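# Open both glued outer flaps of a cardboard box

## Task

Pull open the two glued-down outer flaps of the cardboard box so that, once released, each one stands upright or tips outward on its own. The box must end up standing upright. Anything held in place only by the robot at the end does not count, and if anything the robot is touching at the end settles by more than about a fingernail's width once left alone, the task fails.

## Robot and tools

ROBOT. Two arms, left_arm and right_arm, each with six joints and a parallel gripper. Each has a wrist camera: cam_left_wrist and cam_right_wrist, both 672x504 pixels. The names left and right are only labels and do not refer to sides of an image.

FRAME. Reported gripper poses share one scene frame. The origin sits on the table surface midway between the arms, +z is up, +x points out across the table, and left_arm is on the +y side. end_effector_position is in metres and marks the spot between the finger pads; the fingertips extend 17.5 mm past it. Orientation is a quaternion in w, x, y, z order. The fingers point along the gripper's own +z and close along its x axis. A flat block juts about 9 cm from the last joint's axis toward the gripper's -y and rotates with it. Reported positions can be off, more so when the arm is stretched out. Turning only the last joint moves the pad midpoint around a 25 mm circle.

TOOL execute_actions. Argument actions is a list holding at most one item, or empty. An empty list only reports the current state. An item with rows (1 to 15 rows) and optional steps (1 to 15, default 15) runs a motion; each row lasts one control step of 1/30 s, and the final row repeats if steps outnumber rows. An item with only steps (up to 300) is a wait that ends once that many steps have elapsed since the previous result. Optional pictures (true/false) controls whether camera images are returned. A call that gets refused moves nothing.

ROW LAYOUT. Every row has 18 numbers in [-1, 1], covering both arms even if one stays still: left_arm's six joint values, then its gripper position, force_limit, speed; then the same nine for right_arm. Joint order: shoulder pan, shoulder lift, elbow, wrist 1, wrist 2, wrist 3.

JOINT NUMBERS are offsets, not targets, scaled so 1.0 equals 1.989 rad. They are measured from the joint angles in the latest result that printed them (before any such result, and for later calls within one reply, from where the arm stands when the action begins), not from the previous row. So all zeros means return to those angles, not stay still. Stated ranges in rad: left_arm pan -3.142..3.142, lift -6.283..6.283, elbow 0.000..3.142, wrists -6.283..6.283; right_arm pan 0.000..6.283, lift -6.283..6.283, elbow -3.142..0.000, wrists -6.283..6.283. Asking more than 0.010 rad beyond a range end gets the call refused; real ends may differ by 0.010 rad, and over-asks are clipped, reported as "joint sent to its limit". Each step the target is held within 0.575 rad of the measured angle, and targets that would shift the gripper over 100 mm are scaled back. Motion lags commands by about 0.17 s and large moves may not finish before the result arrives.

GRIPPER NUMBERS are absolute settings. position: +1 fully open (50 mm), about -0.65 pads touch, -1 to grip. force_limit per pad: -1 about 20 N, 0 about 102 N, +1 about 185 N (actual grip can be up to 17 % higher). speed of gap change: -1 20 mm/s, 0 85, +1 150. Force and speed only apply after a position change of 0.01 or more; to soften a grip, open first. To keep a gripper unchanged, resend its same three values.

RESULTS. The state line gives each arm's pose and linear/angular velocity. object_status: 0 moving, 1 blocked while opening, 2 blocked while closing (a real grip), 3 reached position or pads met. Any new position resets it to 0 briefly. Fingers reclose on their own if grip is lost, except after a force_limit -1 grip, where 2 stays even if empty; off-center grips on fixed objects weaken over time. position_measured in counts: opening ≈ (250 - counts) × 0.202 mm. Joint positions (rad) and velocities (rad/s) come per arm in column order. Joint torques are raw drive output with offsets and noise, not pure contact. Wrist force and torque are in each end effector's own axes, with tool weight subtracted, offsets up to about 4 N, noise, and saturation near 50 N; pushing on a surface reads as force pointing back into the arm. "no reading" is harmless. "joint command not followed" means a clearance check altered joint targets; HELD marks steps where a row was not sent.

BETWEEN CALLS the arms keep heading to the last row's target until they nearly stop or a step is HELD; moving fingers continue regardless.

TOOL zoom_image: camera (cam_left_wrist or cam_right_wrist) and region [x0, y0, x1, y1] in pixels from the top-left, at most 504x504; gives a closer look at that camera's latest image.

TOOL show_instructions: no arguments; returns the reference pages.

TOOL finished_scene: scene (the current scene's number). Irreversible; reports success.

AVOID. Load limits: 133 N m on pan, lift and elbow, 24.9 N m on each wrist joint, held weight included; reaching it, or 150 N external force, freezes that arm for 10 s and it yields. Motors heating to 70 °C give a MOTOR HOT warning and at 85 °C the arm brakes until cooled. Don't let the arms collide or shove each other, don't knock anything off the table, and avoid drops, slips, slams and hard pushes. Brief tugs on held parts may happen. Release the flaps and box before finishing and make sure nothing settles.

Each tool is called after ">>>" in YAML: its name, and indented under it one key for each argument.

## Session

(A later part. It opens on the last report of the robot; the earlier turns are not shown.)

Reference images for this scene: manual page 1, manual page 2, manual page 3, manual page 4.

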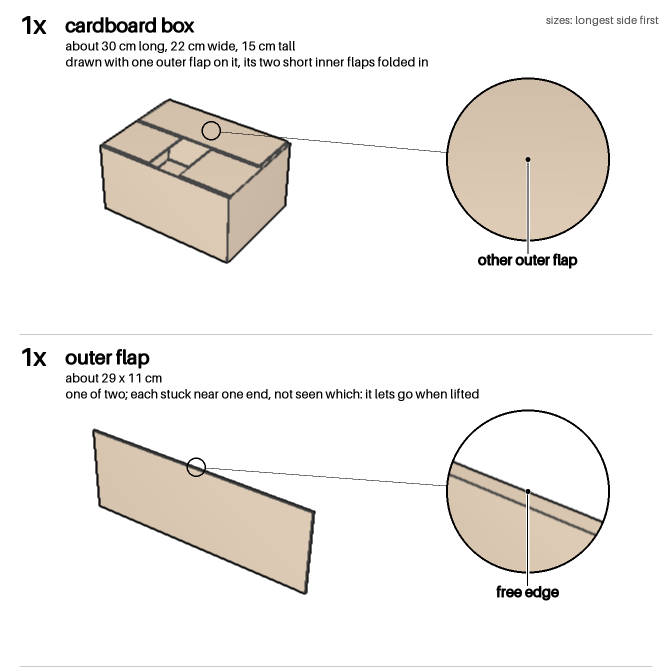

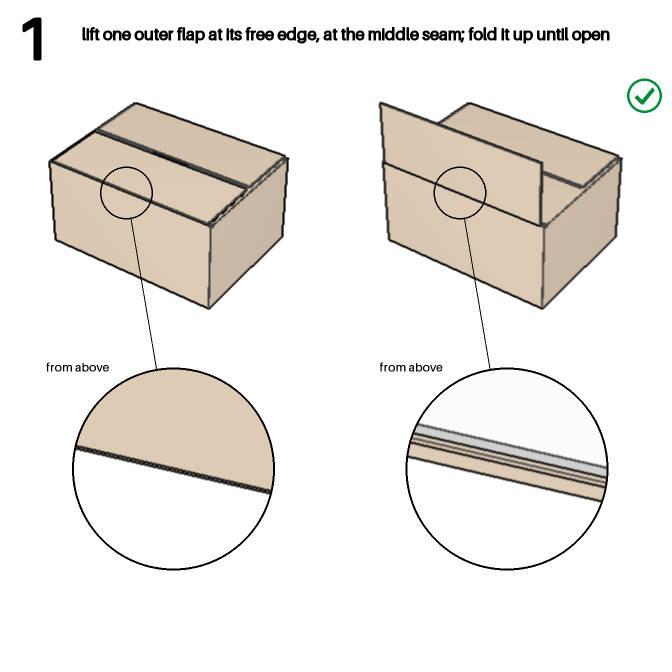

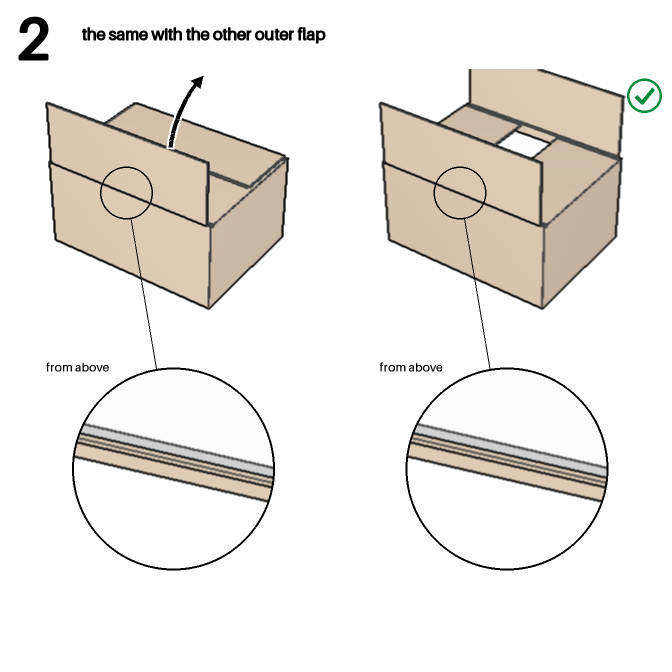

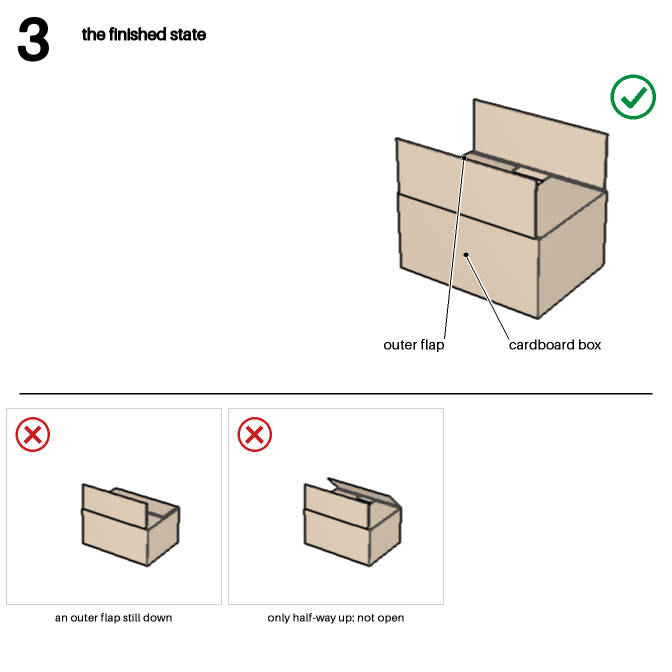

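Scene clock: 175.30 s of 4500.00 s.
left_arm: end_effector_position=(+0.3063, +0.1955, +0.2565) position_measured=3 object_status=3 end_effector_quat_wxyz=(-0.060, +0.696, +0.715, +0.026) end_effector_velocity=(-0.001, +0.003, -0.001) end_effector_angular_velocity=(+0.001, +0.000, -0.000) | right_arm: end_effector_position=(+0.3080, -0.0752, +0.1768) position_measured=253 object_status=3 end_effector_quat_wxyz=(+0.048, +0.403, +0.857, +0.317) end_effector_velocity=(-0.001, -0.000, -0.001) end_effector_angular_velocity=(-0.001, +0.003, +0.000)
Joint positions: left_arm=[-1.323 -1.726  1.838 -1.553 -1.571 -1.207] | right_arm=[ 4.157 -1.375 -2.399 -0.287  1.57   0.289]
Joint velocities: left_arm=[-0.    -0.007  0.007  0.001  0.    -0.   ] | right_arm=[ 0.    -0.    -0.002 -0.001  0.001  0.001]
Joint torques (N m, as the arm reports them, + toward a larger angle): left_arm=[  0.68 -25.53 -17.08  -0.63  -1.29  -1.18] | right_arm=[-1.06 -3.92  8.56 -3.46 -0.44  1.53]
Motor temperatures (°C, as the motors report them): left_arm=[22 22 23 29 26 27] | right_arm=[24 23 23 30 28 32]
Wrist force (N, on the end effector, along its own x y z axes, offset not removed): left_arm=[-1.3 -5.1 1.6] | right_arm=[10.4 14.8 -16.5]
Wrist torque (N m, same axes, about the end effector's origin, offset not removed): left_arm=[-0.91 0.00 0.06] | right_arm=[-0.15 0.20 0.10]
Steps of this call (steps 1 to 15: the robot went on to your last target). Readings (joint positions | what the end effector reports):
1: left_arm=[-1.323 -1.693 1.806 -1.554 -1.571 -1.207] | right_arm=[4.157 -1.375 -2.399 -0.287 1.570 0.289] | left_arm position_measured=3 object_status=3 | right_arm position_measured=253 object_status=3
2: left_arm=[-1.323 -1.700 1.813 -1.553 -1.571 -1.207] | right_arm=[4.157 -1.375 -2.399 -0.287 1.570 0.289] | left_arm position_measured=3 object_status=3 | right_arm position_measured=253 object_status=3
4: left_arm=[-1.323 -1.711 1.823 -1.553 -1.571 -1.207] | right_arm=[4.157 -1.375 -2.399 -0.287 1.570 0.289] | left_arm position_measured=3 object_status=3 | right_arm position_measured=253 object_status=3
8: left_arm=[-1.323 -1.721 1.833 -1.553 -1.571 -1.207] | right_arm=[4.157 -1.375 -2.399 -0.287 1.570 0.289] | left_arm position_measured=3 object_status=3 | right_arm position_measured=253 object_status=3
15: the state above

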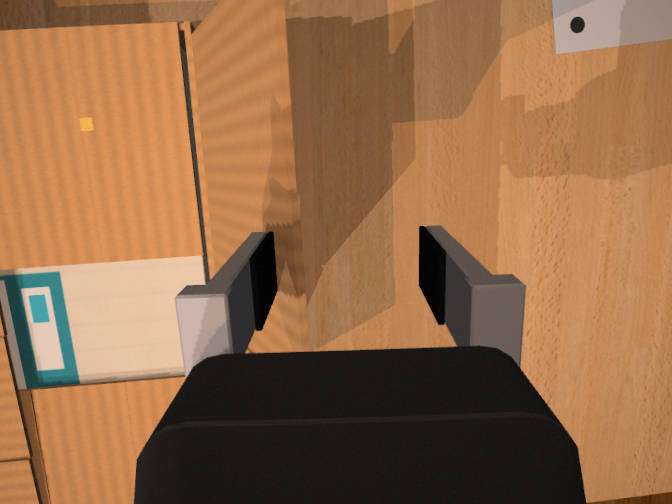

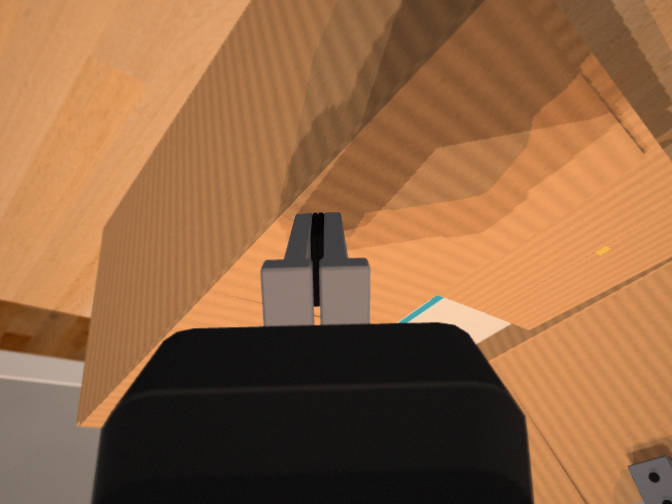

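>>> execute_actions:
  actions:
    - {"rows":[[0,0.003,-0.03,0.027,0,0,1,0,0,0,0.0193,0.017,-0.0363,0,0,-1,0,0],[0,0.003,-0.03,0.027,0,0,1,0,0,0,0.0193,0.017,-0.0363,0,0,-1,0,0],[0,0.003,-0.03,0.027,0,0,1,0,0,0,0.0193,0.017,-0.0363,0,0,-1,0,0],[0,0.005,-0.065,0.06,0,0,1,0,0,0,0.0193,0.017,-0.0363,0,0,-1,0,0],[0,0.005,-0.065,0.06,0,0,1,0,0,0,0.0193,0.017,-0.0363,0,0,-1,0,0],[0,0.005,-0.065,0.06,0,0,1,0,0,0,0.0193,0.017,-0.0363,0,0,-1,0,0],[0,0.0055,-0.0995,0.094,0,0,1,0,0,0.03,-0.012,0.043,-0.031,0,0,-1,0,0],[0,0.0055,-0.0995,0.094,0,0,1,0,0,0.03,-0.012,0.043,-0.031,0,0,-1,0,0],[0,0.0055,-0.0995,0.094,0,0,1,0,0,0.03,-0.012,0.043,-0.031,0,0,-1,0,0],[0,0.0055,-0.0995,0.094,0,0,1,0,0,0.065,-0.045,0.07,-0.025,0,0,-1,0,0],[0,0.0055,-0.0995,0.094,0,0,1,0,0,0.065,-0.045,0.07,-0.025,0,0,-1,0,0],[0,0.0055,-0.0995,0.094,0,0,1,0,0,0.065,-0.045,0.07,-0.025,0,0,-1,0,0],[0,0.0055,-0.0995,0.094,0,0,1,0,0,0.1036,-0.0791,0.0982,-0.0191,0,0,-1,0,0]],"steps":15}
  pictures: false

>>> execute_actions:
  actions:
    - {"steps":20}

Scene clock: 215.87 s of 4500.00 s.
left_arm: end_effector_position=(+0.3086, +0.1899, +0.3230) position_measured=3 object_status=3 end_effector_quat_wxyz=(-0.060, +0.696, +0.715, +0.026) end_effector_velocity=(+0.001, +0.001, +0.058) end_effector_angular_velocity=(-0.002, -0.001, +0.004) | right_arm: end_effector_position=(+0.2917, -0.0028, +0.1988) position_measured=253 object_status=3 end_effector_quat_wxyz=(+0.031, +0.357, +0.877, +0.320) end_effector_velocity=(-0.144, +0.432, +0.000) end_effector_angular_velocity=(-0.007, +0.003, +0.658)
Joint positions: left_arm=[-1.323 -1.715  1.659 -1.385 -1.571 -1.207] | right_arm=[ 4.263 -1.443 -2.279 -0.337  1.57   0.289]
Joint velocities: left_arm=[ 0.002  0.006 -0.152  0.144  0.    -0.002] | right_arm=[ 0.657 -0.603  0.51   0.085  0.    -0.001]
Joint torques (N m, as the arm reports them, + toward a larger angle): left_arm=[  0.33 -11.35 -28.53  -0.85  -1.42  -1.18] | right_arm=[20.93  1.86 35.51  6.29 -0.93  1.74]
Motor temperatures (°C, as the motors report them): left_arm=[22 22 23 29 26 27] | right_arm=[24 23 23 30 28 32]
Wrist force (N, on the end effector, along its own x y z axes, offset not removed): left_arm=[1.3 -2.4 0.1] | right_arm=[-2.1 2.0 -1.1]
Wrist torque (N m, same axes, about the end effector's origin, offset not removed): left_arm=[-0.53 -0.15 0.20] | right_arm=[0.50 0.20 -0.08]
Steps of this call (steps 1 to 15: the robot went on to your last target; steps 16 to 90: nothing new was sent; then 37.07 s passed at rest; steps 91 to 105: all 15 steps of this action). Readings (joint positions | what the end effector reports):
91: left_arm=[-1.323 -1.727 1.839 -1.553 -1.571 -1.207] | right_arm=[4.157 -1.375 -2.399 -0.287 1.570 0.289] | left_arm position_measured=3 object_status=3 | right_arm position_measured=253 object_status=3
92: left_arm=[-1.323 -1.726 1.836 -1.550 -1.571 -1.207] | right_arm=[4.157 -1.373 -2.397 -0.290 1.570 0.289] | left_arm position_measured=3 object_status=3 | right_arm position_measured=253 object_status=3
94: left_arm=[-1.323 -1.724 1.816 -1.532 -1.571 -1.207] | right_arm=[4.157 -1.360 -2.386 -0.314 1.570 0.289] | left_arm position_measured=3 object_status=3 | right_arm position_measured=253 object_status=3
98: left_arm=[-1.323 -1.719 1.753 -1.474 -1.571 -1.207] | right_arm=[4.160 -1.348 -2.370 -0.342 1.570 0.289] | left_arm position_measured=3 object_status=3 | right_arm position_measured=253 object_status=3
105: the state above

Scene clock: 216.53 s of 4500.00 s.
left_arm: end_effector_position=(+0.3085, +0.1900, +0.3303) position_measured=3 object_status=3 end_effector_quat_wxyz=(-0.060, +0.696, +0.715, +0.026) end_effector_velocity=(+0.000, +0.000, +0.000) end_effector_angular_velocity=(-0.000, -0.000, +0.001) | right_arm: end_effector_position=(+0.2649, +0.0610, +0.1968) position_measured=253 object_status=3 end_effector_quat_wxyz=(+0.015, +0.313, +0.894, +0.320) end_effector_velocity=(-0.001, +0.003, +0.000) end_effector_angular_velocity=(+0.000, -0.001, +0.005)
Joint positions: left_arm=[-1.323 -1.715  1.64  -1.366 -1.571 -1.207] | right_arm=[ 4.362 -1.532 -2.204 -0.325  1.57   0.289]
Joint velocities: left_arm=[ 0.001 -0.    -0.001  0.001  0.     0.   ] | right_arm=[ 0.005 -0.003  0.004  0.    -0.001 -0.001]
Joint torques (N m, as the arm reports them, + toward a larger angle): left_arm=[  0.68 -12.68 -30.5   -1.12  -1.46  -1.24] | right_arm=[ 9.02  9.87 32.41  5.8  -2.11  1.5 ]
Motor temperatures (°C, as the motors report them): left_arm=[22 22 23 29 26 27] | right_arm=[24 23 23 30 28 32]
Wrist force (N, on the end effector, along its own x y z axes, offset not removed): left_arm=[-0.8 -7.2 6.0] | right_arm=[-1.5 0.9 -1.6]
Wrist torque (N m, same axes, about the end effector's origin, offset not removed): left_arm=[-0.92 0.14 0.08] | right_arm=[0.29 0.34 0.00]
Steps of this call (steps 1 to 20: the robot went on to your last target). Readings (joint positions | what the end effector reports):
1: left_arm=[-1.323 -1.715 1.655 -1.380 -1.571 -1.207] | right_arm=[4.284 -1.462 -2.263 -0.334 1.570 0.289] | left_arm position_measured=3 object_status=3 | right_arm position_measured=253 object_status=3
2: left_arm=[-1.323 -1.715 1.652 -1.377 -1.571 -1.207] | right_arm=[4.302 -1.478 -2.249 -0.332 1.570 0.289] | left_arm position_measured=3 object_status=3 | right_arm position_measured=253 object_status=3
4: left_arm=[-1.323 -1.715 1.647 -1.373 -1.571 -1.207] | right_arm=[4.327 -1.500 -2.231 -0.329 1.570 0.289] | left_arm position_measured=3 object_status=3 | right_arm position_measured=253 object_status=3
8: left_arm=[-1.323 -1.715 1.642 -1.368 -1.571 -1.207] | right_arm=[4.350 -1.521 -2.213 -0.326 1.570 0.289] | left_arm position_measured=3 object_status=3 | right_arm position_measured=253 object_status=3
20: the state above

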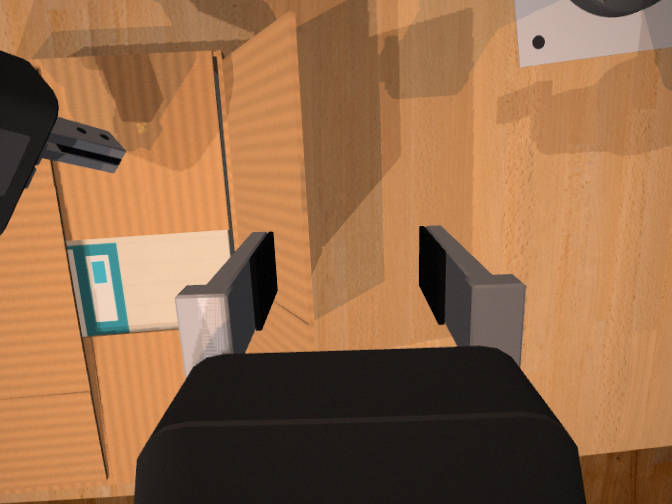

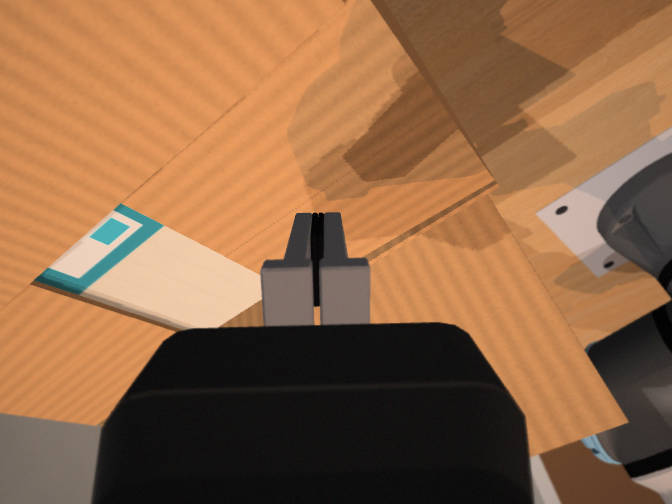

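>>> execute_actions:
  actions:
    - {"rows":[[0,0.0408,0.0023,-0.3346,0,0,1,0,0,0,-0.0195,-0.0161,0.0356,0,0,-1,0,0]],"steps":15}
  pictures: false

>>> execute_actions:
  actions:
    - {"steps":25}

Scene clock: 233.97 s of 4500.00 s.
left_arm: end_effector_position=(+0.3692, +0.0422, +0.3635) position_measured=3 object_status=3 end_effector_quat_wxyz=(+0.167, +0.686, +0.704, -0.073) end_effector_velocity=(+0.064, -0.155, +0.093) end_effector_angular_velocity=(-0.591, -0.242, +0.002) | right_arm: end_effector_position=(+0.2650, +0.0612, +0.1754) position_measured=253 object_status=3 end_effector_quat_wxyz=(+0.015, +0.313, +0.894, +0.320) end_effector_velocity=(+0.000, -0.000, -0.005) end_effector_angular_velocity=(+0.002, -0.001, -0.001)
Joint positions: left_arm=[-1.323 -1.641  1.644 -1.94  -1.571 -1.207] | right_arm=[ 4.362 -1.569 -2.235 -0.256  1.57   0.289]
Joint velocities: left_arm=[ 0.     0.061  0.003 -0.703 -0.    -0.002] | right_arm=[-0.001 -0.009 -0.009  0.021 -0.     0.001]
Joint torques (N m, as the arm reports them, + toward a larger angle): left_arm=[  0.4  -18.26 -19.93  -4.93  -1.52  -1.19] | right_arm=[-10.33  11.25  11.57   6.23  -2.08   1.61]
Motor temperatures (°C, as the motors report them): left_arm=[22 22 23 29 26 27] | right_arm=[24 23 23 30 28 32]
Wrist force (N, on the end effector, along its own x y z axes, offset not removed): left_arm=[-3.0 -4.6 4.7] | right_arm=[1.6 -2.8 -1.5]
Wrist torque (N m, same axes, about the end effector's origin, offset not removed): left_arm=[-0.76 0.40 0.06] | right_arm=[-0.34 -0.20 -0.20]
Steps of this call (steps 1 to 15: the robot went on to your last target; steps 16 to 90: nothing new was sent; then 13.93 s passed at rest; steps 91 to 105: all 15 steps of this action). Readings (joint positions | what the end effector reports):
91: left_arm=[-1.323 -1.715 1.640 -1.366 -1.571 -1.207] | right_arm=[4.363 -1.532 -2.204 -0.324 1.570 0.289] | left_arm position_measured=3 object_status=3 | right_arm position_measured=253 object_status=3
92: left_arm=[-1.323 -1.712 1.640 -1.369 -1.571 -1.207] | right_arm=[4.363 -1.534 -2.206 -0.321 1.570 0.289] | left_arm position_measured=3 object_status=3 | right_arm position_measured=253 object_status=3
94: left_arm=[-1.323 -1.696 1.641 -1.417 -1.571 -1.207] | right_arm=[4.363 -1.547 -2.217 -0.299 1.570 0.289] | left_arm position_measured=3 object_status=3 | right_arm position_measured=253 object_status=3
98: left_arm=[-1.323 -1.671 1.642 -1.624 -1.571 -1.207] | right_arm=[4.362 -1.562 -2.229 -0.270 1.570 0.289] | left_arm position_measured=3 object_status=3 | right_arm position_measured=253 object_status=3
105: the state above

Scene clock: 234.80 s of 4500.00 s.
left_arm: end_effector_position=(+0.3772, +0.0227, +0.3763) position_measured=3 object_status=3 end_effector_quat_wxyz=(+0.204, +0.680, +0.698, -0.089) end_effector_velocity=(-0.000, -0.000, -0.001) end_effector_angular_velocity=(+0.001, +0.000, -0.001) | right_arm: end_effector_position=(+0.2650, +0.0612, +0.1747) position_measured=253 object_status=3 end_effector_quat_wxyz=(+0.015, +0.313, +0.894, +0.320) end_effector_velocity=(-0.000, +0.001, +0.001) end_effector_angular_velocity=(+0.003, -0.001, +0.002)
Joint positions: left_arm=[-1.323 -1.634  1.645 -2.031 -1.571 -1.207] | right_arm=[ 4.362 -1.57  -2.236 -0.254  1.57   0.289]
Joint velocities: left_arm=[-0.001  0.     0.001 -0.001 -0.     0.   ] | right_arm=[-0.     0.001  0.002  0.001  0.002 -0.002]
Joint torques (N m, as the arm reports them, + toward a larger angle): left_arm=[  0.25 -17.36 -19.83  -5.45  -1.37  -1.15] | right_arm=[-10.8   10.67  10.62   5.96  -2.     1.77]
Motor temperatures (°C, as the motors report them): left_arm=[22 22 23 29 26 27] | right_arm=[24 23 23 30 28 32]
Wrist force (N, on the end effector, along its own x y z axes, offset not removed): left_arm=[0.4 -3.1 4.1] | right_arm=[1.4 1.3 -0.2]
Wrist torque (N m, same axes, about the end effector's origin, offset not removed): left_arm=[-0.36 -0.07 0.16] | right_arm=[0.37 -0.25 -0.09]
Steps of this call (steps 1 to 25: the robot went on to your last target). Readings (joint positions | what the end effector reports):
1: left_arm=[-1.323 -1.640 1.644 -1.961 -1.571 -1.207] | right_arm=[4.362 -1.569 -2.235 -0.256 1.570 0.289] | left_arm position_measured=3 object_status=3 | right_arm position_measured=253 object_status=3
2: left_arm=[-1.323 -1.638 1.644 -1.977 -1.571 -1.207] | right_arm=[4.362 -1.570 -2.236 -0.255 1.570 0.289] | left_arm position_measured=3 object_status=3 | right_arm position_measured=253 object_status=3
4: left_arm=[-1.323 -1.636 1.644 -1.999 -1.571 -1.207] | right_arm=[4.362 -1.570 -2.236 -0.255 1.570 0.289] | left_arm position_measured=3 object_status=3 | right_arm position_measured=253 object_status=3
8: left_arm=[-1.323 -1.635 1.644 -2.020 -1.571 -1.207] | right_arm=[4.362 -1.570 -2.236 -0.254 1.570 0.289] | left_arm position_measured=3 object_status=3 | right_arm position_measured=253 object_status=3
25: the state above

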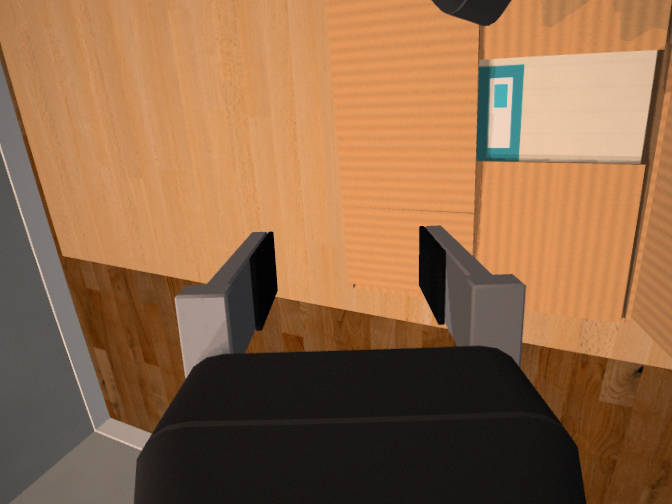

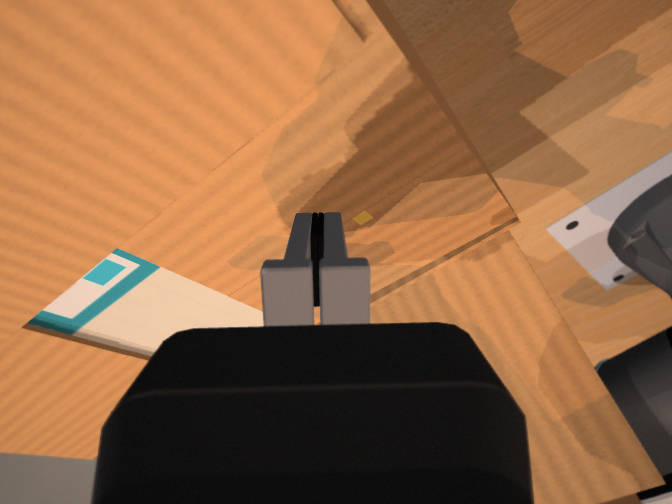

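>>> execute_actions:
  actions:
    - {"rows":[[0,0.0137,0.1033,-0.1174,0,0,1,0,0,0,-0.0027,-0.0022,0.0049,0,0,-1,0,0],[0,0.0137,0.1033,-0.1174,0,0,1,0,0,0,-0.0027,-0.0022,0.0049,0,0,-1,0,0],[0,0.0137,0.1033,-0.1174,0,0,1,0,0,0,-0.0027,-0.0022,0.0049,0,0,-1,0,0],[0,0.0137,0.1033,-0.1174,0,0,1,0,0,0,-0.0027,-0.0022,0.0049,0,0,-1,0,0],[0,0.0137,0.1033,-0.1174,0,0,1,0,0,0,-0.0027,-0.0022,0.0049,0,0,-1,0,0],[0,0.0137,0.1033,-0.1174,0,0,1,0,0,0,-0.0027,-0.0022,0.0049,0,0,-1,0,0],[0,0.0137,0.1033,-0.1174,0,0,1,0,0,0,-0.0027,-0.0022,0.0049,0,0,-1,0,0],[0,0.0137,0.1033,-0.1174,0,0,1,0,0,0,-0.0027,-0.0022,0.0049,0,0,-1,0,0],[0,0.033,0.148,-0.182,0,0,1,0,0,0,-0.0027,-0.0022,0.0049,0,0,-1,0,0],[0,0.033,0.148,-0.182,0,0,1,0,0,0,-0.0027,-0.0022,0.0049,0,0,-1,0,0],[0,0.033,0.148,-0.182,0,0,1,0,0,0,-0.0027,-0.0022,0.0049,0,0,-1,0,0],[0,0.033,0.148,-0.182,0,0,1,0,0,0,-0.0027,-0.0022,0.0049,0,0,-1,0,0],[0,0.0587,0.1912,-0.2503,0,0,1,0,0,0,-0.0027,-0.0022,0.0049,0,0,-1,0,0]],"steps":15}
  pictures: false

>>> execute_actions:
  actions:
    - {"steps":25}

Scene clock: 252.50 s of 4500.00 s.
left_arm: end_effector_position=(+0.3779, +0.0211, +0.2450) position_measured=3 object_status=3 end_effector_quat_wxyz=(+0.200, +0.681, +0.699, -0.087) end_effector_velocity=(-0.004, +0.011, -0.423) end_effector_angular_velocity=(+0.101, +0.040, -0.001) | right_arm: end_effector_position=(+0.2649, +0.0611, +0.1718) position_measured=253 object_status=3 end_effector_quat_wxyz=(+0.015, +0.313, +0.894, +0.320) end_effector_velocity=(+0.000, -0.000, -0.001) end_effector_angular_velocity=(-0.001, -0.000, -0.001)
Joint positions: left_arm=[-1.323 -1.569  1.918 -2.36  -1.571 -1.207] | right_arm=[ 4.362 -1.576 -2.241 -0.244  1.57   0.289]
Joint velocities: left_arm=[ 0.     0.369  0.72  -0.98   0.     0.002] | right_arm=[-0.    -0.001 -0.001  0.002 -0.001  0.   ]
Joint torques (N m, as the arm reports them, + toward a larger angle): left_arm=[  1.82 -28.36 -16.7   -8.79  -1.54  -1.28] | right_arm=[-10.45  10.67   8.93   5.56  -1.72   1.5 ]
Motor temperatures (°C, as the motors report them): left_arm=[22 22 23 29 26 27] | right_arm=[24 23 23 30 28 32]
Wrist force (N, on the end effector, along its own x y z axes, offset not removed): left_arm=[-2.0 -4.3 -1.8] | right_arm=[-1.2 0.3 -0.4]
Wrist torque (N m, same axes, about the end effector's origin, offset not removed): left_arm=[-0.92 -0.02 0.16] | right_arm=[-0.08 0.18 -0.13]
Steps of this call (steps 1 to 15: the robot went on to your last target; steps 16 to 90: nothing new was sent; then 14.20 s passed at rest; steps 91 to 105: all 15 steps of this action). Readings (joint positions | what the end effector reports):
91: left_arm=[-1.323 -1.634 1.645 -2.031 -1.571 -1.207] | right_arm=[4.362 -1.570 -2.236 -0.254 1.570 0.289] | left_arm position_measured=3 object_status=3 | right_arm position_measured=253 object_status=3
92: left_arm=[-1.323 -1.632 1.648 -2.035 -1.571 -1.207] | right_arm=[4.362 -1.571 -2.237 -0.253 1.570 0.289] | left_arm position_measured=3 object_status=3 | right_arm position_measured=253 object_status=3
94: left_arm=[-1.323 -1.623 1.693 -2.082 -1.571 -1.207] | right_arm=[4.362 -1.573 -2.238 -0.250 1.570 0.289] | left_arm position_measured=3 object_status=3 | right_arm position_measured=253 object_status=3
98: left_arm=[-1.323 -1.612 1.794 -2.198 -1.571 -1.207] | right_arm=[4.362 -1.575 -2.240 -0.246 1.570 0.289] | left_arm position_measured=3 object_status=3 | right_arm position_measured=253 object_status=3
105: the state above

Scene clock: 253.33 s of 4500.00 s.
left_arm: end_effector_position=(+0.3773, +0.0224, +0.1903) position_measured=3 object_status=3 end_effector_quat_wxyz=(+0.205, +0.680, +0.698, -0.089) end_effector_velocity=(+0.000, +0.000, -0.000) end_effector_angular_velocity=(-0.000, +0.000, +0.000) | right_arm: end_effector_position=(+0.2649, +0.0611, +0.1717) position_measured=253 object_status=3 end_effector_quat_wxyz=(+0.015, +0.313, +0.894, +0.320) end_effector_velocity=(+0.000, -0.000, -0.001) end_effector_angular_velocity=(-0.001, +0.000, -0.002)
Joint positions: left_arm=[-1.323 -1.517  2.025 -2.529 -1.571 -1.207] | right_arm=[ 4.362 -1.576 -2.241 -0.244  1.57   0.289]
Joint velocities: left_arm=[ 0.     0.001  0.001 -0.001 -0.    -0.   ] | right_arm=[-0.    -0.001 -0.    -0.    -0.001  0.001]
Joint torques (N m, as the arm reports them, + toward a larger angle): left_arm=[  0.86 -19.94 -17.88  -5.53  -1.53  -1.2 ] | right_arm=[-10.77  10.78   9.94   5.56  -1.69   1.4 ]
Motor temperatures (°C, as the motors report them): left_arm=[22 22 23 29 26 27] | right_arm=[24 23 23 30 28 32]
Wrist force (N, on the end effector, along its own x y z axes, offset not removed): left_arm=[-0.2 -3.6 6.1] | right_arm=[2.4 0.1 -0.8]
Wrist torque (N m, same axes, about the end effector's origin, offset not removed): left_arm=[-0.44 -0.10 0.09] | right_arm=[-0.06 -0.31 -0.14]
Steps of this call (steps 1 to 25: the robot went on to your last target). Readings (joint positions | what the end effector reports):
1: left_arm=[-1.323 -1.557 1.942 -2.394 -1.571 -1.207] | right_arm=[4.362 -1.576 -2.241 -0.244 1.570 0.289] | left_arm position_measured=3 object_status=3 | right_arm position_measured=253 object_status=3
2: left_arm=[-1.323 -1.548 1.961 -2.425 -1.571 -1.207] | right_arm=[4.362 -1.576 -2.241 -0.244 1.570 0.289] | left_arm position_measured=3 object_status=3 | right_arm position_measured=253 object_status=3
4: left_arm=[-1.323 -1.535 1.987 -2.467 -1.571 -1.207] | right_arm=[4.362 -1.576 -2.241 -0.244 1.570 0.289] | left_arm position_measured=3 object_status=3 | right_arm position_measured=253 object_status=3
8: left_arm=[-1.323 -1.523 2.011 -2.507 -1.571 -1.207] | right_arm=[4.362 -1.576 -2.241 -0.244 1.570 0.289] | left_arm position_measured=3 object_status=3 | right_arm position_measured=253 object_status=3
25: the state above

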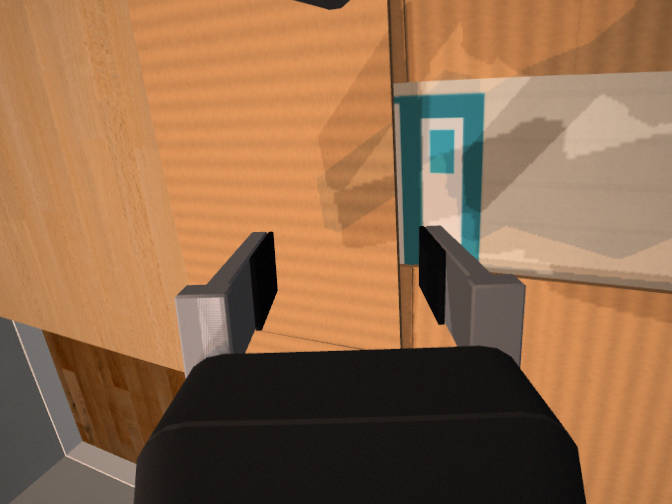

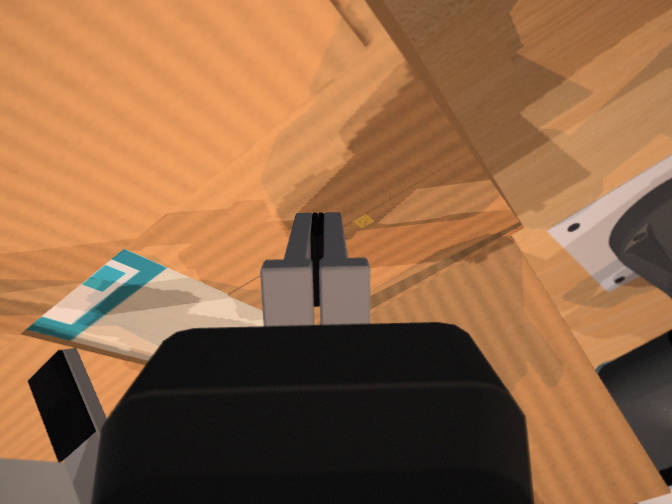

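>>> execute_actions:
  actions:
    - {"rows":[[-0.0088,0.0051,0.0126,-0.0177,0,0,1,0,0,0,-0.0027,-0.0022,0.0049,0,0,-1,0,0]],"steps":15}

Scene clock: 265.53 s of 4500.00 s.
left_arm: end_effector_position=(+0.3682, +0.0195, +0.1786) position_measured=3 object_status=3 end_effector_quat_wxyz=(+0.204, +0.686, +0.692, -0.091) end_effector_velocity=(-0.003, -0.001, -0.003) end_effector_angular_velocity=(-0.000, -0.000, -0.006) | right_arm: end_effector_position=(+0.2649, +0.0610, +0.1690) position_measured=253 object_status=3 end_effector_quat_wxyz=(+0.015, +0.313, +0.894, +0.320) end_effector_velocity=(-0.000, -0.000, -0.001) end_effector_angular_velocity=(-0.000, +0.000, -0.001)
Joint positions: left_arm=[-1.34  -1.507  2.049 -2.563 -1.571 -1.207] | right_arm=[ 4.362 -1.581 -2.245 -0.234  1.57   0.289]
Joint velocities: left_arm=[-0.005  0.003  0.007 -0.01  -0.     0.   ] | right_arm=[ 0.    -0.002 -0.002  0.003 -0.     0.001]
Joint torques (N m, as the arm reports them, + toward a larger angle): left_arm=[ -6.4  -20.28 -17.45  -5.09  -1.41  -1.14] | right_arm=[-10.03  -3.78   1.77   1.47  -1.82   1.52]
Motor temperatures (°C, as the motors report them): left_arm=[22 22 23 29 26 27] | right_arm=[24 23 23 30 28 32]
Wrist force (N, on the end effector, along its own x y z axes, offset not removed): left_arm=[-1.7 0.3 -0.3] | right_arm=[1.9 7.2 -21.7]
Wrist torque (N m, same axes, about the end effector's origin, offset not removed): left_arm=[0.21 0.51 0.16] | right_arm=[-0.29 0.46 -0.07]
Steps of this call (steps 1 to 15: the robot went on to your last target; steps 16 to 90: nothing new was sent; then 8.70 s passed at rest; steps 91 to 105: all 15 steps of this action). Readings (joint positions | what the end effector reports):
91: left_arm=[-1.323 -1.517 2.025 -2.529 -1.571 -1.207] | right_arm=[4.362 -1.576 -2.241 -0.244 1.570 0.289] | left_arm position_measured=3 object_status=3 | right_arm position_measured=253 object_status=3
92: left_arm=[-1.325 -1.516 2.027 -2.531 -1.571 -1.207] | right_arm=[4.362 -1.576 -2.241 -0.243 1.570 0.289] | left_arm position_measured=3 object_status=3 | right_arm position_measured=253 object_status=3
94: left_arm=[-1.330 -1.513 2.035 -2.543 -1.571 -1.207] | right_arm=[4.362 -1.578 -2.243 -0.240 1.570 0.289] | left_arm position_measured=3 object_status=3 | right_arm position_measured=253 object_status=3
98: left_arm=[-1.337 -1.509 2.044 -2.557 -1.571 -1.207] | right_arm=[4.362 -1.580 -2.244 -0.236 1.570 0.289] | left_arm position_measured=3 object_status=3 | right_arm position_measured=253 object_status=3
105: the state above

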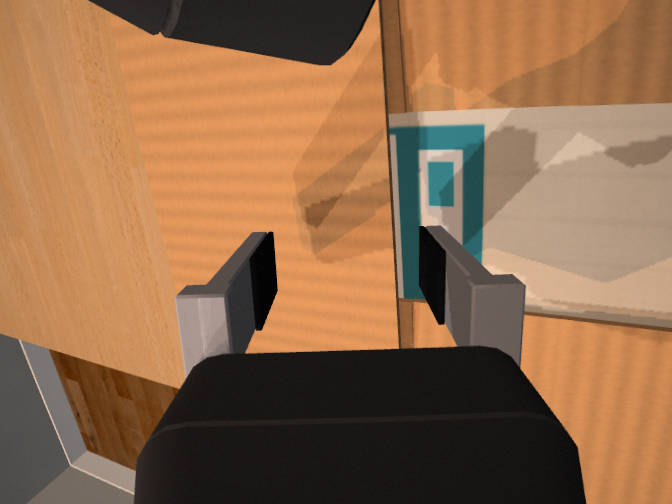

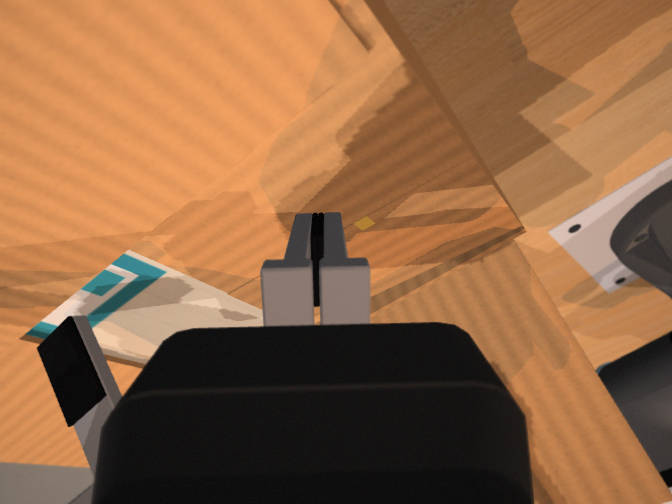

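>>> execute_actions:
  actions:
    - {"rows":[[-0.0003,0.0046,0.0048,-0.0095,0,0,1,0,0,0,-0.0003,-0.0002,0.0005,0,0,-1,0,0]],"steps":15}

Scene clock: 271.37 s of 4500.00 s.
left_arm: end_effector_position=(+0.3680, +0.0192, +0.1723) position_measured=3 object_status=3 end_effector_quat_wxyz=(+0.204, +0.686, +0.692, -0.091) end_effector_velocity=(+0.001, +0.001, -0.002) end_effector_angular_velocity=(+0.001, +0.000, +0.002) | right_arm: end_effector_position=(+0.2649, +0.0610, +0.1687) position_measured=253 object_status=3 end_effector_quat_wxyz=(+0.015, +0.313, +0.894, +0.320) end_effector_velocity=(-0.001, -0.000, -0.001) end_effector_angular_velocity=(-0.000, +0.001, +0.002)
Joint positions: left_arm=[-1.341 -1.498  2.058 -2.581 -1.571 -1.207] | right_arm=[ 4.362 -1.581 -2.245 -0.234  1.57   0.289]
Joint velocities: left_arm=[ 0.002  0.002  0.004 -0.005  0.     0.   ] | right_arm=[ 0.     0.    -0.001  0.     0.002 -0.001]
Joint torques (N m, as the arm reports them, + toward a larger angle): left_arm=[ -4.94 -20.17 -15.55  -5.51  -1.44  -1.15] | right_arm=[-9.05 -4.61 -1.8   0.65 -1.67  1.49]
Motor temperatures (°C, as the motors report them): left_arm=[22 22 23 29 26 27] | right_arm=[24 23 23 30 28 32]
Wrist force (N, on the end effector, along its own x y z axes, offset not removed): left_arm=[1.5 0.6 3.9] | right_arm=[2.1 10.6 -31.6]
Wrist torque (N m, same axes, about the end effector's origin, offset not removed): left_arm=[0.10 -0.12 0.06] | right_arm=[-0.06 0.44 0.06]
Steps of this call (steps 1 to 15: the robot went on to your last target; steps 16 to 90: nothing new was sent; then 2.33 s passed at rest; steps 91 to 105: all 15 steps of this action). Readings (joint positions | what the end effector reports):
91: left_arm=[-1.341 -1.507 2.050 -2.564 -1.571 -1.207] | right_arm=[4.362 -1.581 -2.245 -0.234 1.570 0.289] | left_arm position_measured=3 object_status=3 | right_arm position_measured=253 object_status=3
92: left_arm=[-1.341 -1.506 2.050 -2.565 -1.571 -1.207] | right_arm=[4.362 -1.581 -2.245 -0.234 1.570 0.289] | left_arm position_measured=3 object_status=3 | right_arm position_measured=253 object_status=3
94: left_arm=[-1.341 -1.503 2.053 -2.571 -1.571 -1.207] | right_arm=[4.362 -1.581 -2.245 -0.234 1.570 0.289] | left_arm position_measured=3 object_status=3 | right_arm position_measured=253 object_status=3
98: left_arm=[-1.341 -1.500 2.057 -2.578 -1.571 -1.207] | right_arm=[4.362 -1.581 -2.245 -0.234 1.570 0.289] | left_arm position_measured=3 object_status=3 | right_arm position_measured=253 object_status=3
105: the state above

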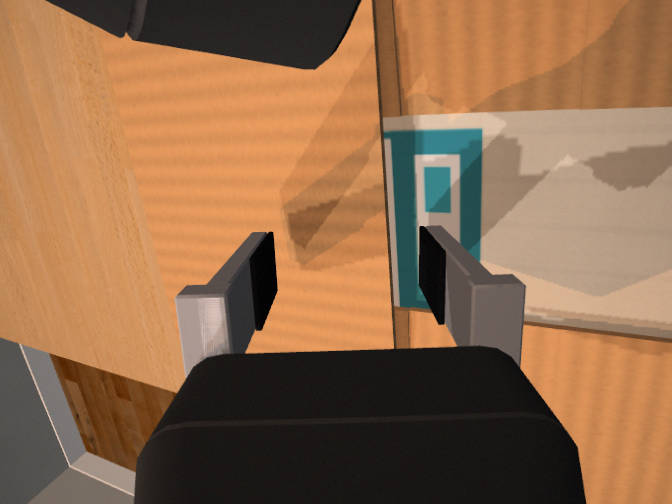

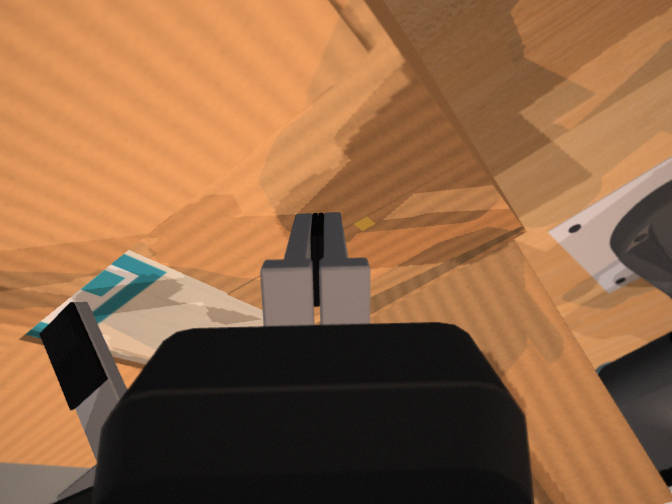

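>>> execute_actions:
  actions:
    - {"rows":[[0,0.0109,-0.0104,-0.0005,0,0,1,0,0,0,0,0,0,0,0,-1,0,0]],"steps":15}

Scene clock: 275.27 s of 4500.00 s.
left_arm: end_effector_position=(+0.3711, +0.0112, +0.1712) position_measured=3 object_status=3 end_effector_quat_wxyz=(+0.204, +0.686, +0.692, -0.091) end_effector_velocity=(+0.000, -0.002, -0.001) end_effector_angular_velocity=(+0.001, +0.001, +0.000) | right_arm: end_effector_position=(+0.2649, +0.0610, +0.1687) position_measured=253 object_status=3 end_effector_quat_wxyz=(+0.015, +0.313, +0.894, +0.320) end_effector_velocity=(+0.000, -0.000, -0.000) end_effector_angular_velocity=(-0.000, -0.001, -0.002)
Joint positions: left_arm=[-1.341 -1.477  2.038 -2.582 -1.571 -1.207] | right_arm=[ 4.362 -1.581 -2.245 -0.233  1.57   0.289]
Joint velocities: left_arm=[-0.     0.006 -0.004 -0.    -0.    -0.001] | right_arm=[-0.    -0.    -0.     0.001 -0.001  0.001]
Joint torques (N m, as the arm reports them, + toward a larger angle): left_arm=[  2.51 -22.18 -29.92  -5.34  -1.4   -1.1 ] | right_arm=[-10.09  -3.9   -2.08  -0.27  -1.92   1.32]
Motor temperatures (°C, as the motors report them): left_arm=[22 22 23 29 26 27] | right_arm=[24 23 23 30 28 32]
Wrist force (N, on the end effector, along its own x y z axes, offset not removed): left_arm=[-2.7 -3.9 1.8] | right_arm=[4.9 11.7 -30.2]
Wrist torque (N m, same axes, about the end effector's origin, offset not removed): left_arm=[-0.58 0.48 -0.01] | right_arm=[0.33 0.08 -0.19]
Steps of this call (steps 1 to 15: the robot went on to your last target; steps 16 to 90: nothing new was sent; then 0.40 s passed at rest; steps 91 to 105: all 15 steps of this action). Readings (joint positions | what the end effector reports):
91: left_arm=[-1.341 -1.498 2.058 -2.582 -1.571 -1.207] | right_arm=[4.362 -1.581 -2.245 -0.233 1.570 0.289] | left_arm position_measured=3 object_status=3 | right_arm position_measured=253 object_status=3
92: left_arm=[-1.341 -1.496 2.057 -2.582 -1.571 -1.207] | right_arm=[4.362 -1.581 -2.245 -0.233 1.570 0.289] | left_arm position_measured=3 object_status=3 | right_arm position_measured=253 object_status=3
94: left_arm=[-1.341 -1.489 2.050 -2.582 -1.571 -1.207] | right_arm=[4.362 -1.581 -2.245 -0.233 1.570 0.289] | left_arm position_measured=3 object_status=3 | right_arm position_measured=253 object_status=3
98: left_arm=[-1.341 -1.481 2.042 -2.582 -1.571 -1.207] | right_arm=[4.362 -1.581 -2.245 -0.233 1.570 0.289] | left_arm position_measured=3 object_status=3 | right_arm position_measured=253 object_status=3
105: the state above

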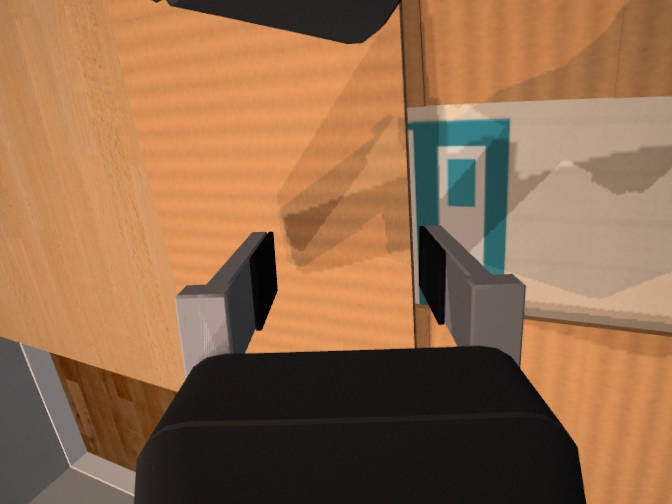

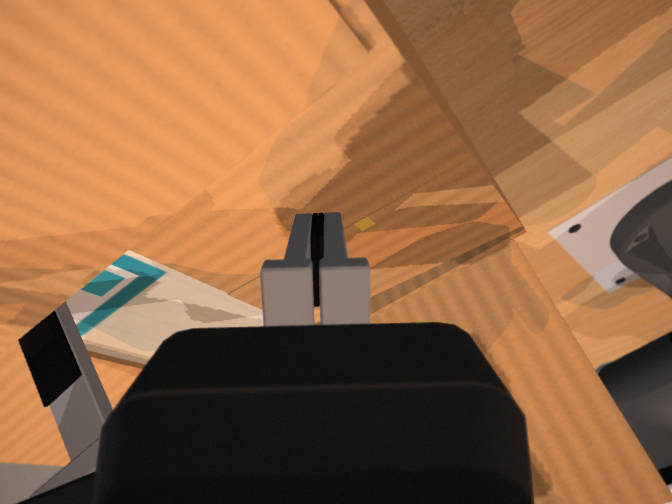

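dr +5.

>>> execute_actions:
  actions:
    - {"rows":[[0,0.0057,-0.0062,0.0005,0,0,1,0,0,0,0,0,0,0,0,-1,0,0]],"steps":15}

Scene clock: 284.50 s of 4500.00 s.
left_arm: end_effector_position=(+0.3729, +0.0067, +0.1711) position_measured=3 object_status=3 end_effector_quat_wxyz=(+0.204, +0.686, +0.692, -0.091) end_effector_velocity=(+0.001, -0.002, +0.001) end_effector_angular_velocity=(-0.001, -0.001, +0.000) | right_arm: end_effector_position=(+0.2650, +0.0610, +0.1686) position_measured=253 object_status=3 end_effector_quat_wxyz=(+0.016, +0.313, +0.894, +0.320) end_effector_velocity=(+0.000, +0.000, -0.000) end_effector_angular_velocity=(+0.001, -0.000, -0.001)
Joint positions: left_arm=[-1.341 -1.466  2.026 -2.581 -1.571 -1.207] | right_arm=[ 4.362 -1.581 -2.245 -0.234  1.57   0.289]
Joint velocities: left_arm=[ 0.     0.003 -0.004 -0.     0.     0.   ] | right_arm=[ 0.    -0.001 -0.     0.002 -0.001  0.001]
Joint torques (N m, as the arm reports them, + toward a larger angle): left_arm=[  2.33 -23.82 -37.11  -6.16  -1.43  -1.06] | right_arm=[-4.44  2.94  3.94 -2.75  1.1   1.52]
Motor temperatures (°C, as the motors report them): left_arm=[22 22 23 29 26 27] | right_arm=[24 23 23 30 28 32]
Wrist force (N, on the end effector, along its own x y z axes, offset not removed): left_arm=[11.5 -6.4 -3.3] | right_arm=[-5.1 16.6 -28.0]
Wrist torque (N m, same axes, about the end effector's origin, offset not removed): left_arm=[0.18 0.73 -0.04] | right_arm=[0.06 -0.21 -0.26]
Steps of this call (steps 1 to 15: the robot went on to your last target; steps 16 to 90: nothing new was sent; then 5.73 s passed at rest; steps 91 to 105: all 15 steps of this action). Readings (joint positions | what the end effector reports):
91: left_arm=[-1.341 -1.477 2.037 -2.582 -1.571 -1.207] | right_arm=[4.362 -1.581 -2.245 -0.234 1.570 0.289] | left_arm position_measured=3 object_status=3 | right_arm position_measured=253 object_status=3
92: left_arm=[-1.341 -1.476 2.036 -2.582 -1.571 -1.207] | right_arm=[4.362 -1.581 -2.245 -0.234 1.570 0.289] | left_arm position_measured=3 object_status=3 | right_arm position_measured=253 object_status=3
94: left_arm=[-1.341 -1.472 2.033 -2.582 -1.571 -1.207] | right_arm=[4.362 -1.581 -2.245 -0.234 1.570 0.289] | left_arm position_measured=3 object_status=3 | right_arm position_measured=253 object_status=3
98: left_arm=[-1.341 -1.468 2.028 -2.581 -1.571 -1.207] | right_arm=[4.362 -1.581 -2.245 -0.234 1.570 0.289] | left_arm position_measured=3 object_status=3 | right_arm position_measured=253 object_status=3
105: the state above

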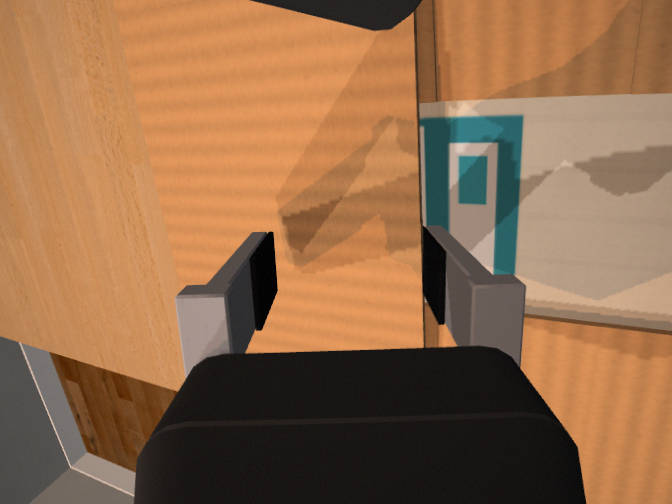

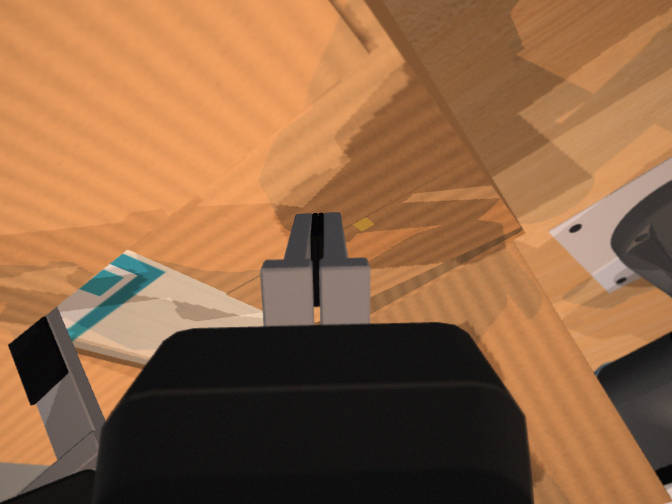

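>>> execute_actions:
  actions:
    - {"rows":[[0,-0.0047,-0.0099,0.0146,0,0,1,0,0,0,0,0,0,0,0,-1,0,0]],"steps":15}

Scene clock: 290.93 s of 4500.00 s.
left_arm: end_effector_position=(+0.3735, +0.0049, +0.1808) position_measured=3 object_status=3 end_effector_quat_wxyz=(+0.204, +0.686, +0.692, -0.091) end_effector_velocity=(+0.001, -0.001, +0.003) end_effector_angular_velocity=(-0.001, -0.000, +0.001) | right_arm: end_effector_position=(+0.2649, +0.0610, +0.1687) position_measured=253 object_status=3 end_effector_quat_wxyz=(+0.016, +0.313, +0.894, +0.320) end_effector_velocity=(+0.000, +0.000, -0.000) end_effector_angular_velocity=(+0.000, -0.000, -0.001)
Joint positions: left_arm=[-1.341 -1.475  2.007 -2.553 -1.571 -1.207] | right_arm=[ 4.362 -1.581 -2.245 -0.233  1.57   0.289]
Joint velocities: left_arm=[ 0.    -0.003 -0.006  0.008  0.    -0.   ] | right_arm=[-0.    -0.     0.     0.001 -0.001  0.001]
Joint torques (N m, as the arm reports them, + toward a larger angle): left_arm=[  1.74 -36.98 -38.4   -7.6    4.02  -1.18] | right_arm=[10.26  3.39  2.29 -1.11  2.43  1.37]
Motor temperatures (°C, as the motors report them): left_arm=[22 22 23 29 26 27] | right_arm=[24 23 23 30 28 32]
Wrist force (N, on the end effector, along its own x y z axes, offset not removed): left_arm=[17.4 -18.7 -4.7] | right_arm=[-11.2 18.5 -25.7]
Wrist torque (N m, same axes, about the end effector's origin, offset not removed): left_arm=[0.04 0.27 -0.43] | right_arm=[-0.08 -0.18 -0.25]
Steps of this call (steps 1 to 15: the robot went on to your last target; steps 16 to 90: nothing new was sent; then 2.93 s passed at rest; steps 91 to 105: all 15 steps of this action). Readings (joint positions | what the end effector reports):
91: left_arm=[-1.341 -1.466 2.026 -2.581 -1.571 -1.207] | right_arm=[4.362 -1.581 -2.245 -0.233 1.570 0.289] | left_arm position_measured=3 object_status=3 | right_arm position_measured=253 object_status=3
92: left_arm=[-1.341 -1.467 2.024 -2.579 -1.571 -1.207] | right_arm=[4.362 -1.581 -2.245 -0.233 1.570 0.289] | left_arm position_measured=3 object_status=3 | right_arm position_measured=253 object_status=3
94: left_arm=[-1.341 -1.470 2.018 -2.570 -1.571 -1.207] | right_arm=[4.362 -1.581 -2.245 -0.233 1.570 0.289] | left_arm position_measured=3 object_status=3 | right_arm position_measured=253 object_status=3
98: left_arm=[-1.341 -1.474 2.011 -2.558 -1.571 -1.207] | right_arm=[4.362 -1.581 -2.245 -0.233 1.570 0.289] | left_arm position_measured=3 object_status=3 | right_arm position_measured=253 object_status=3
105: the state above

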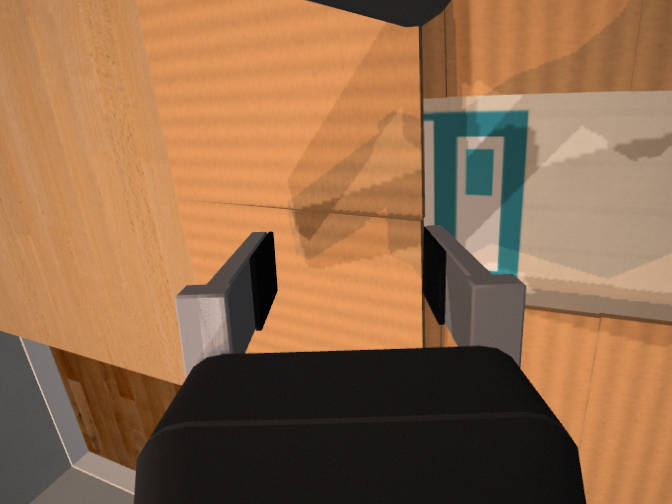

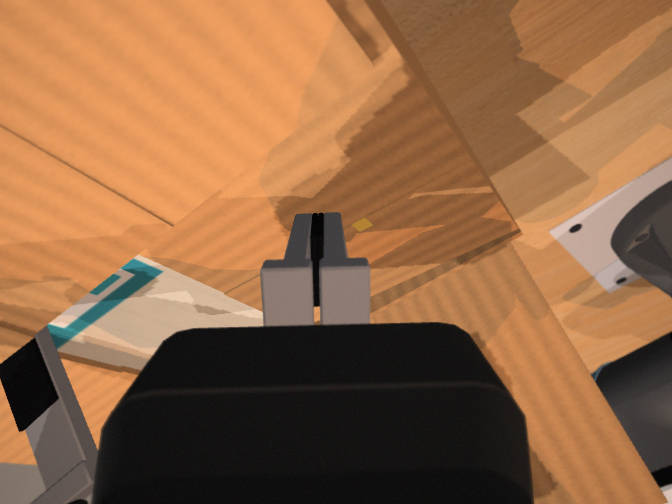

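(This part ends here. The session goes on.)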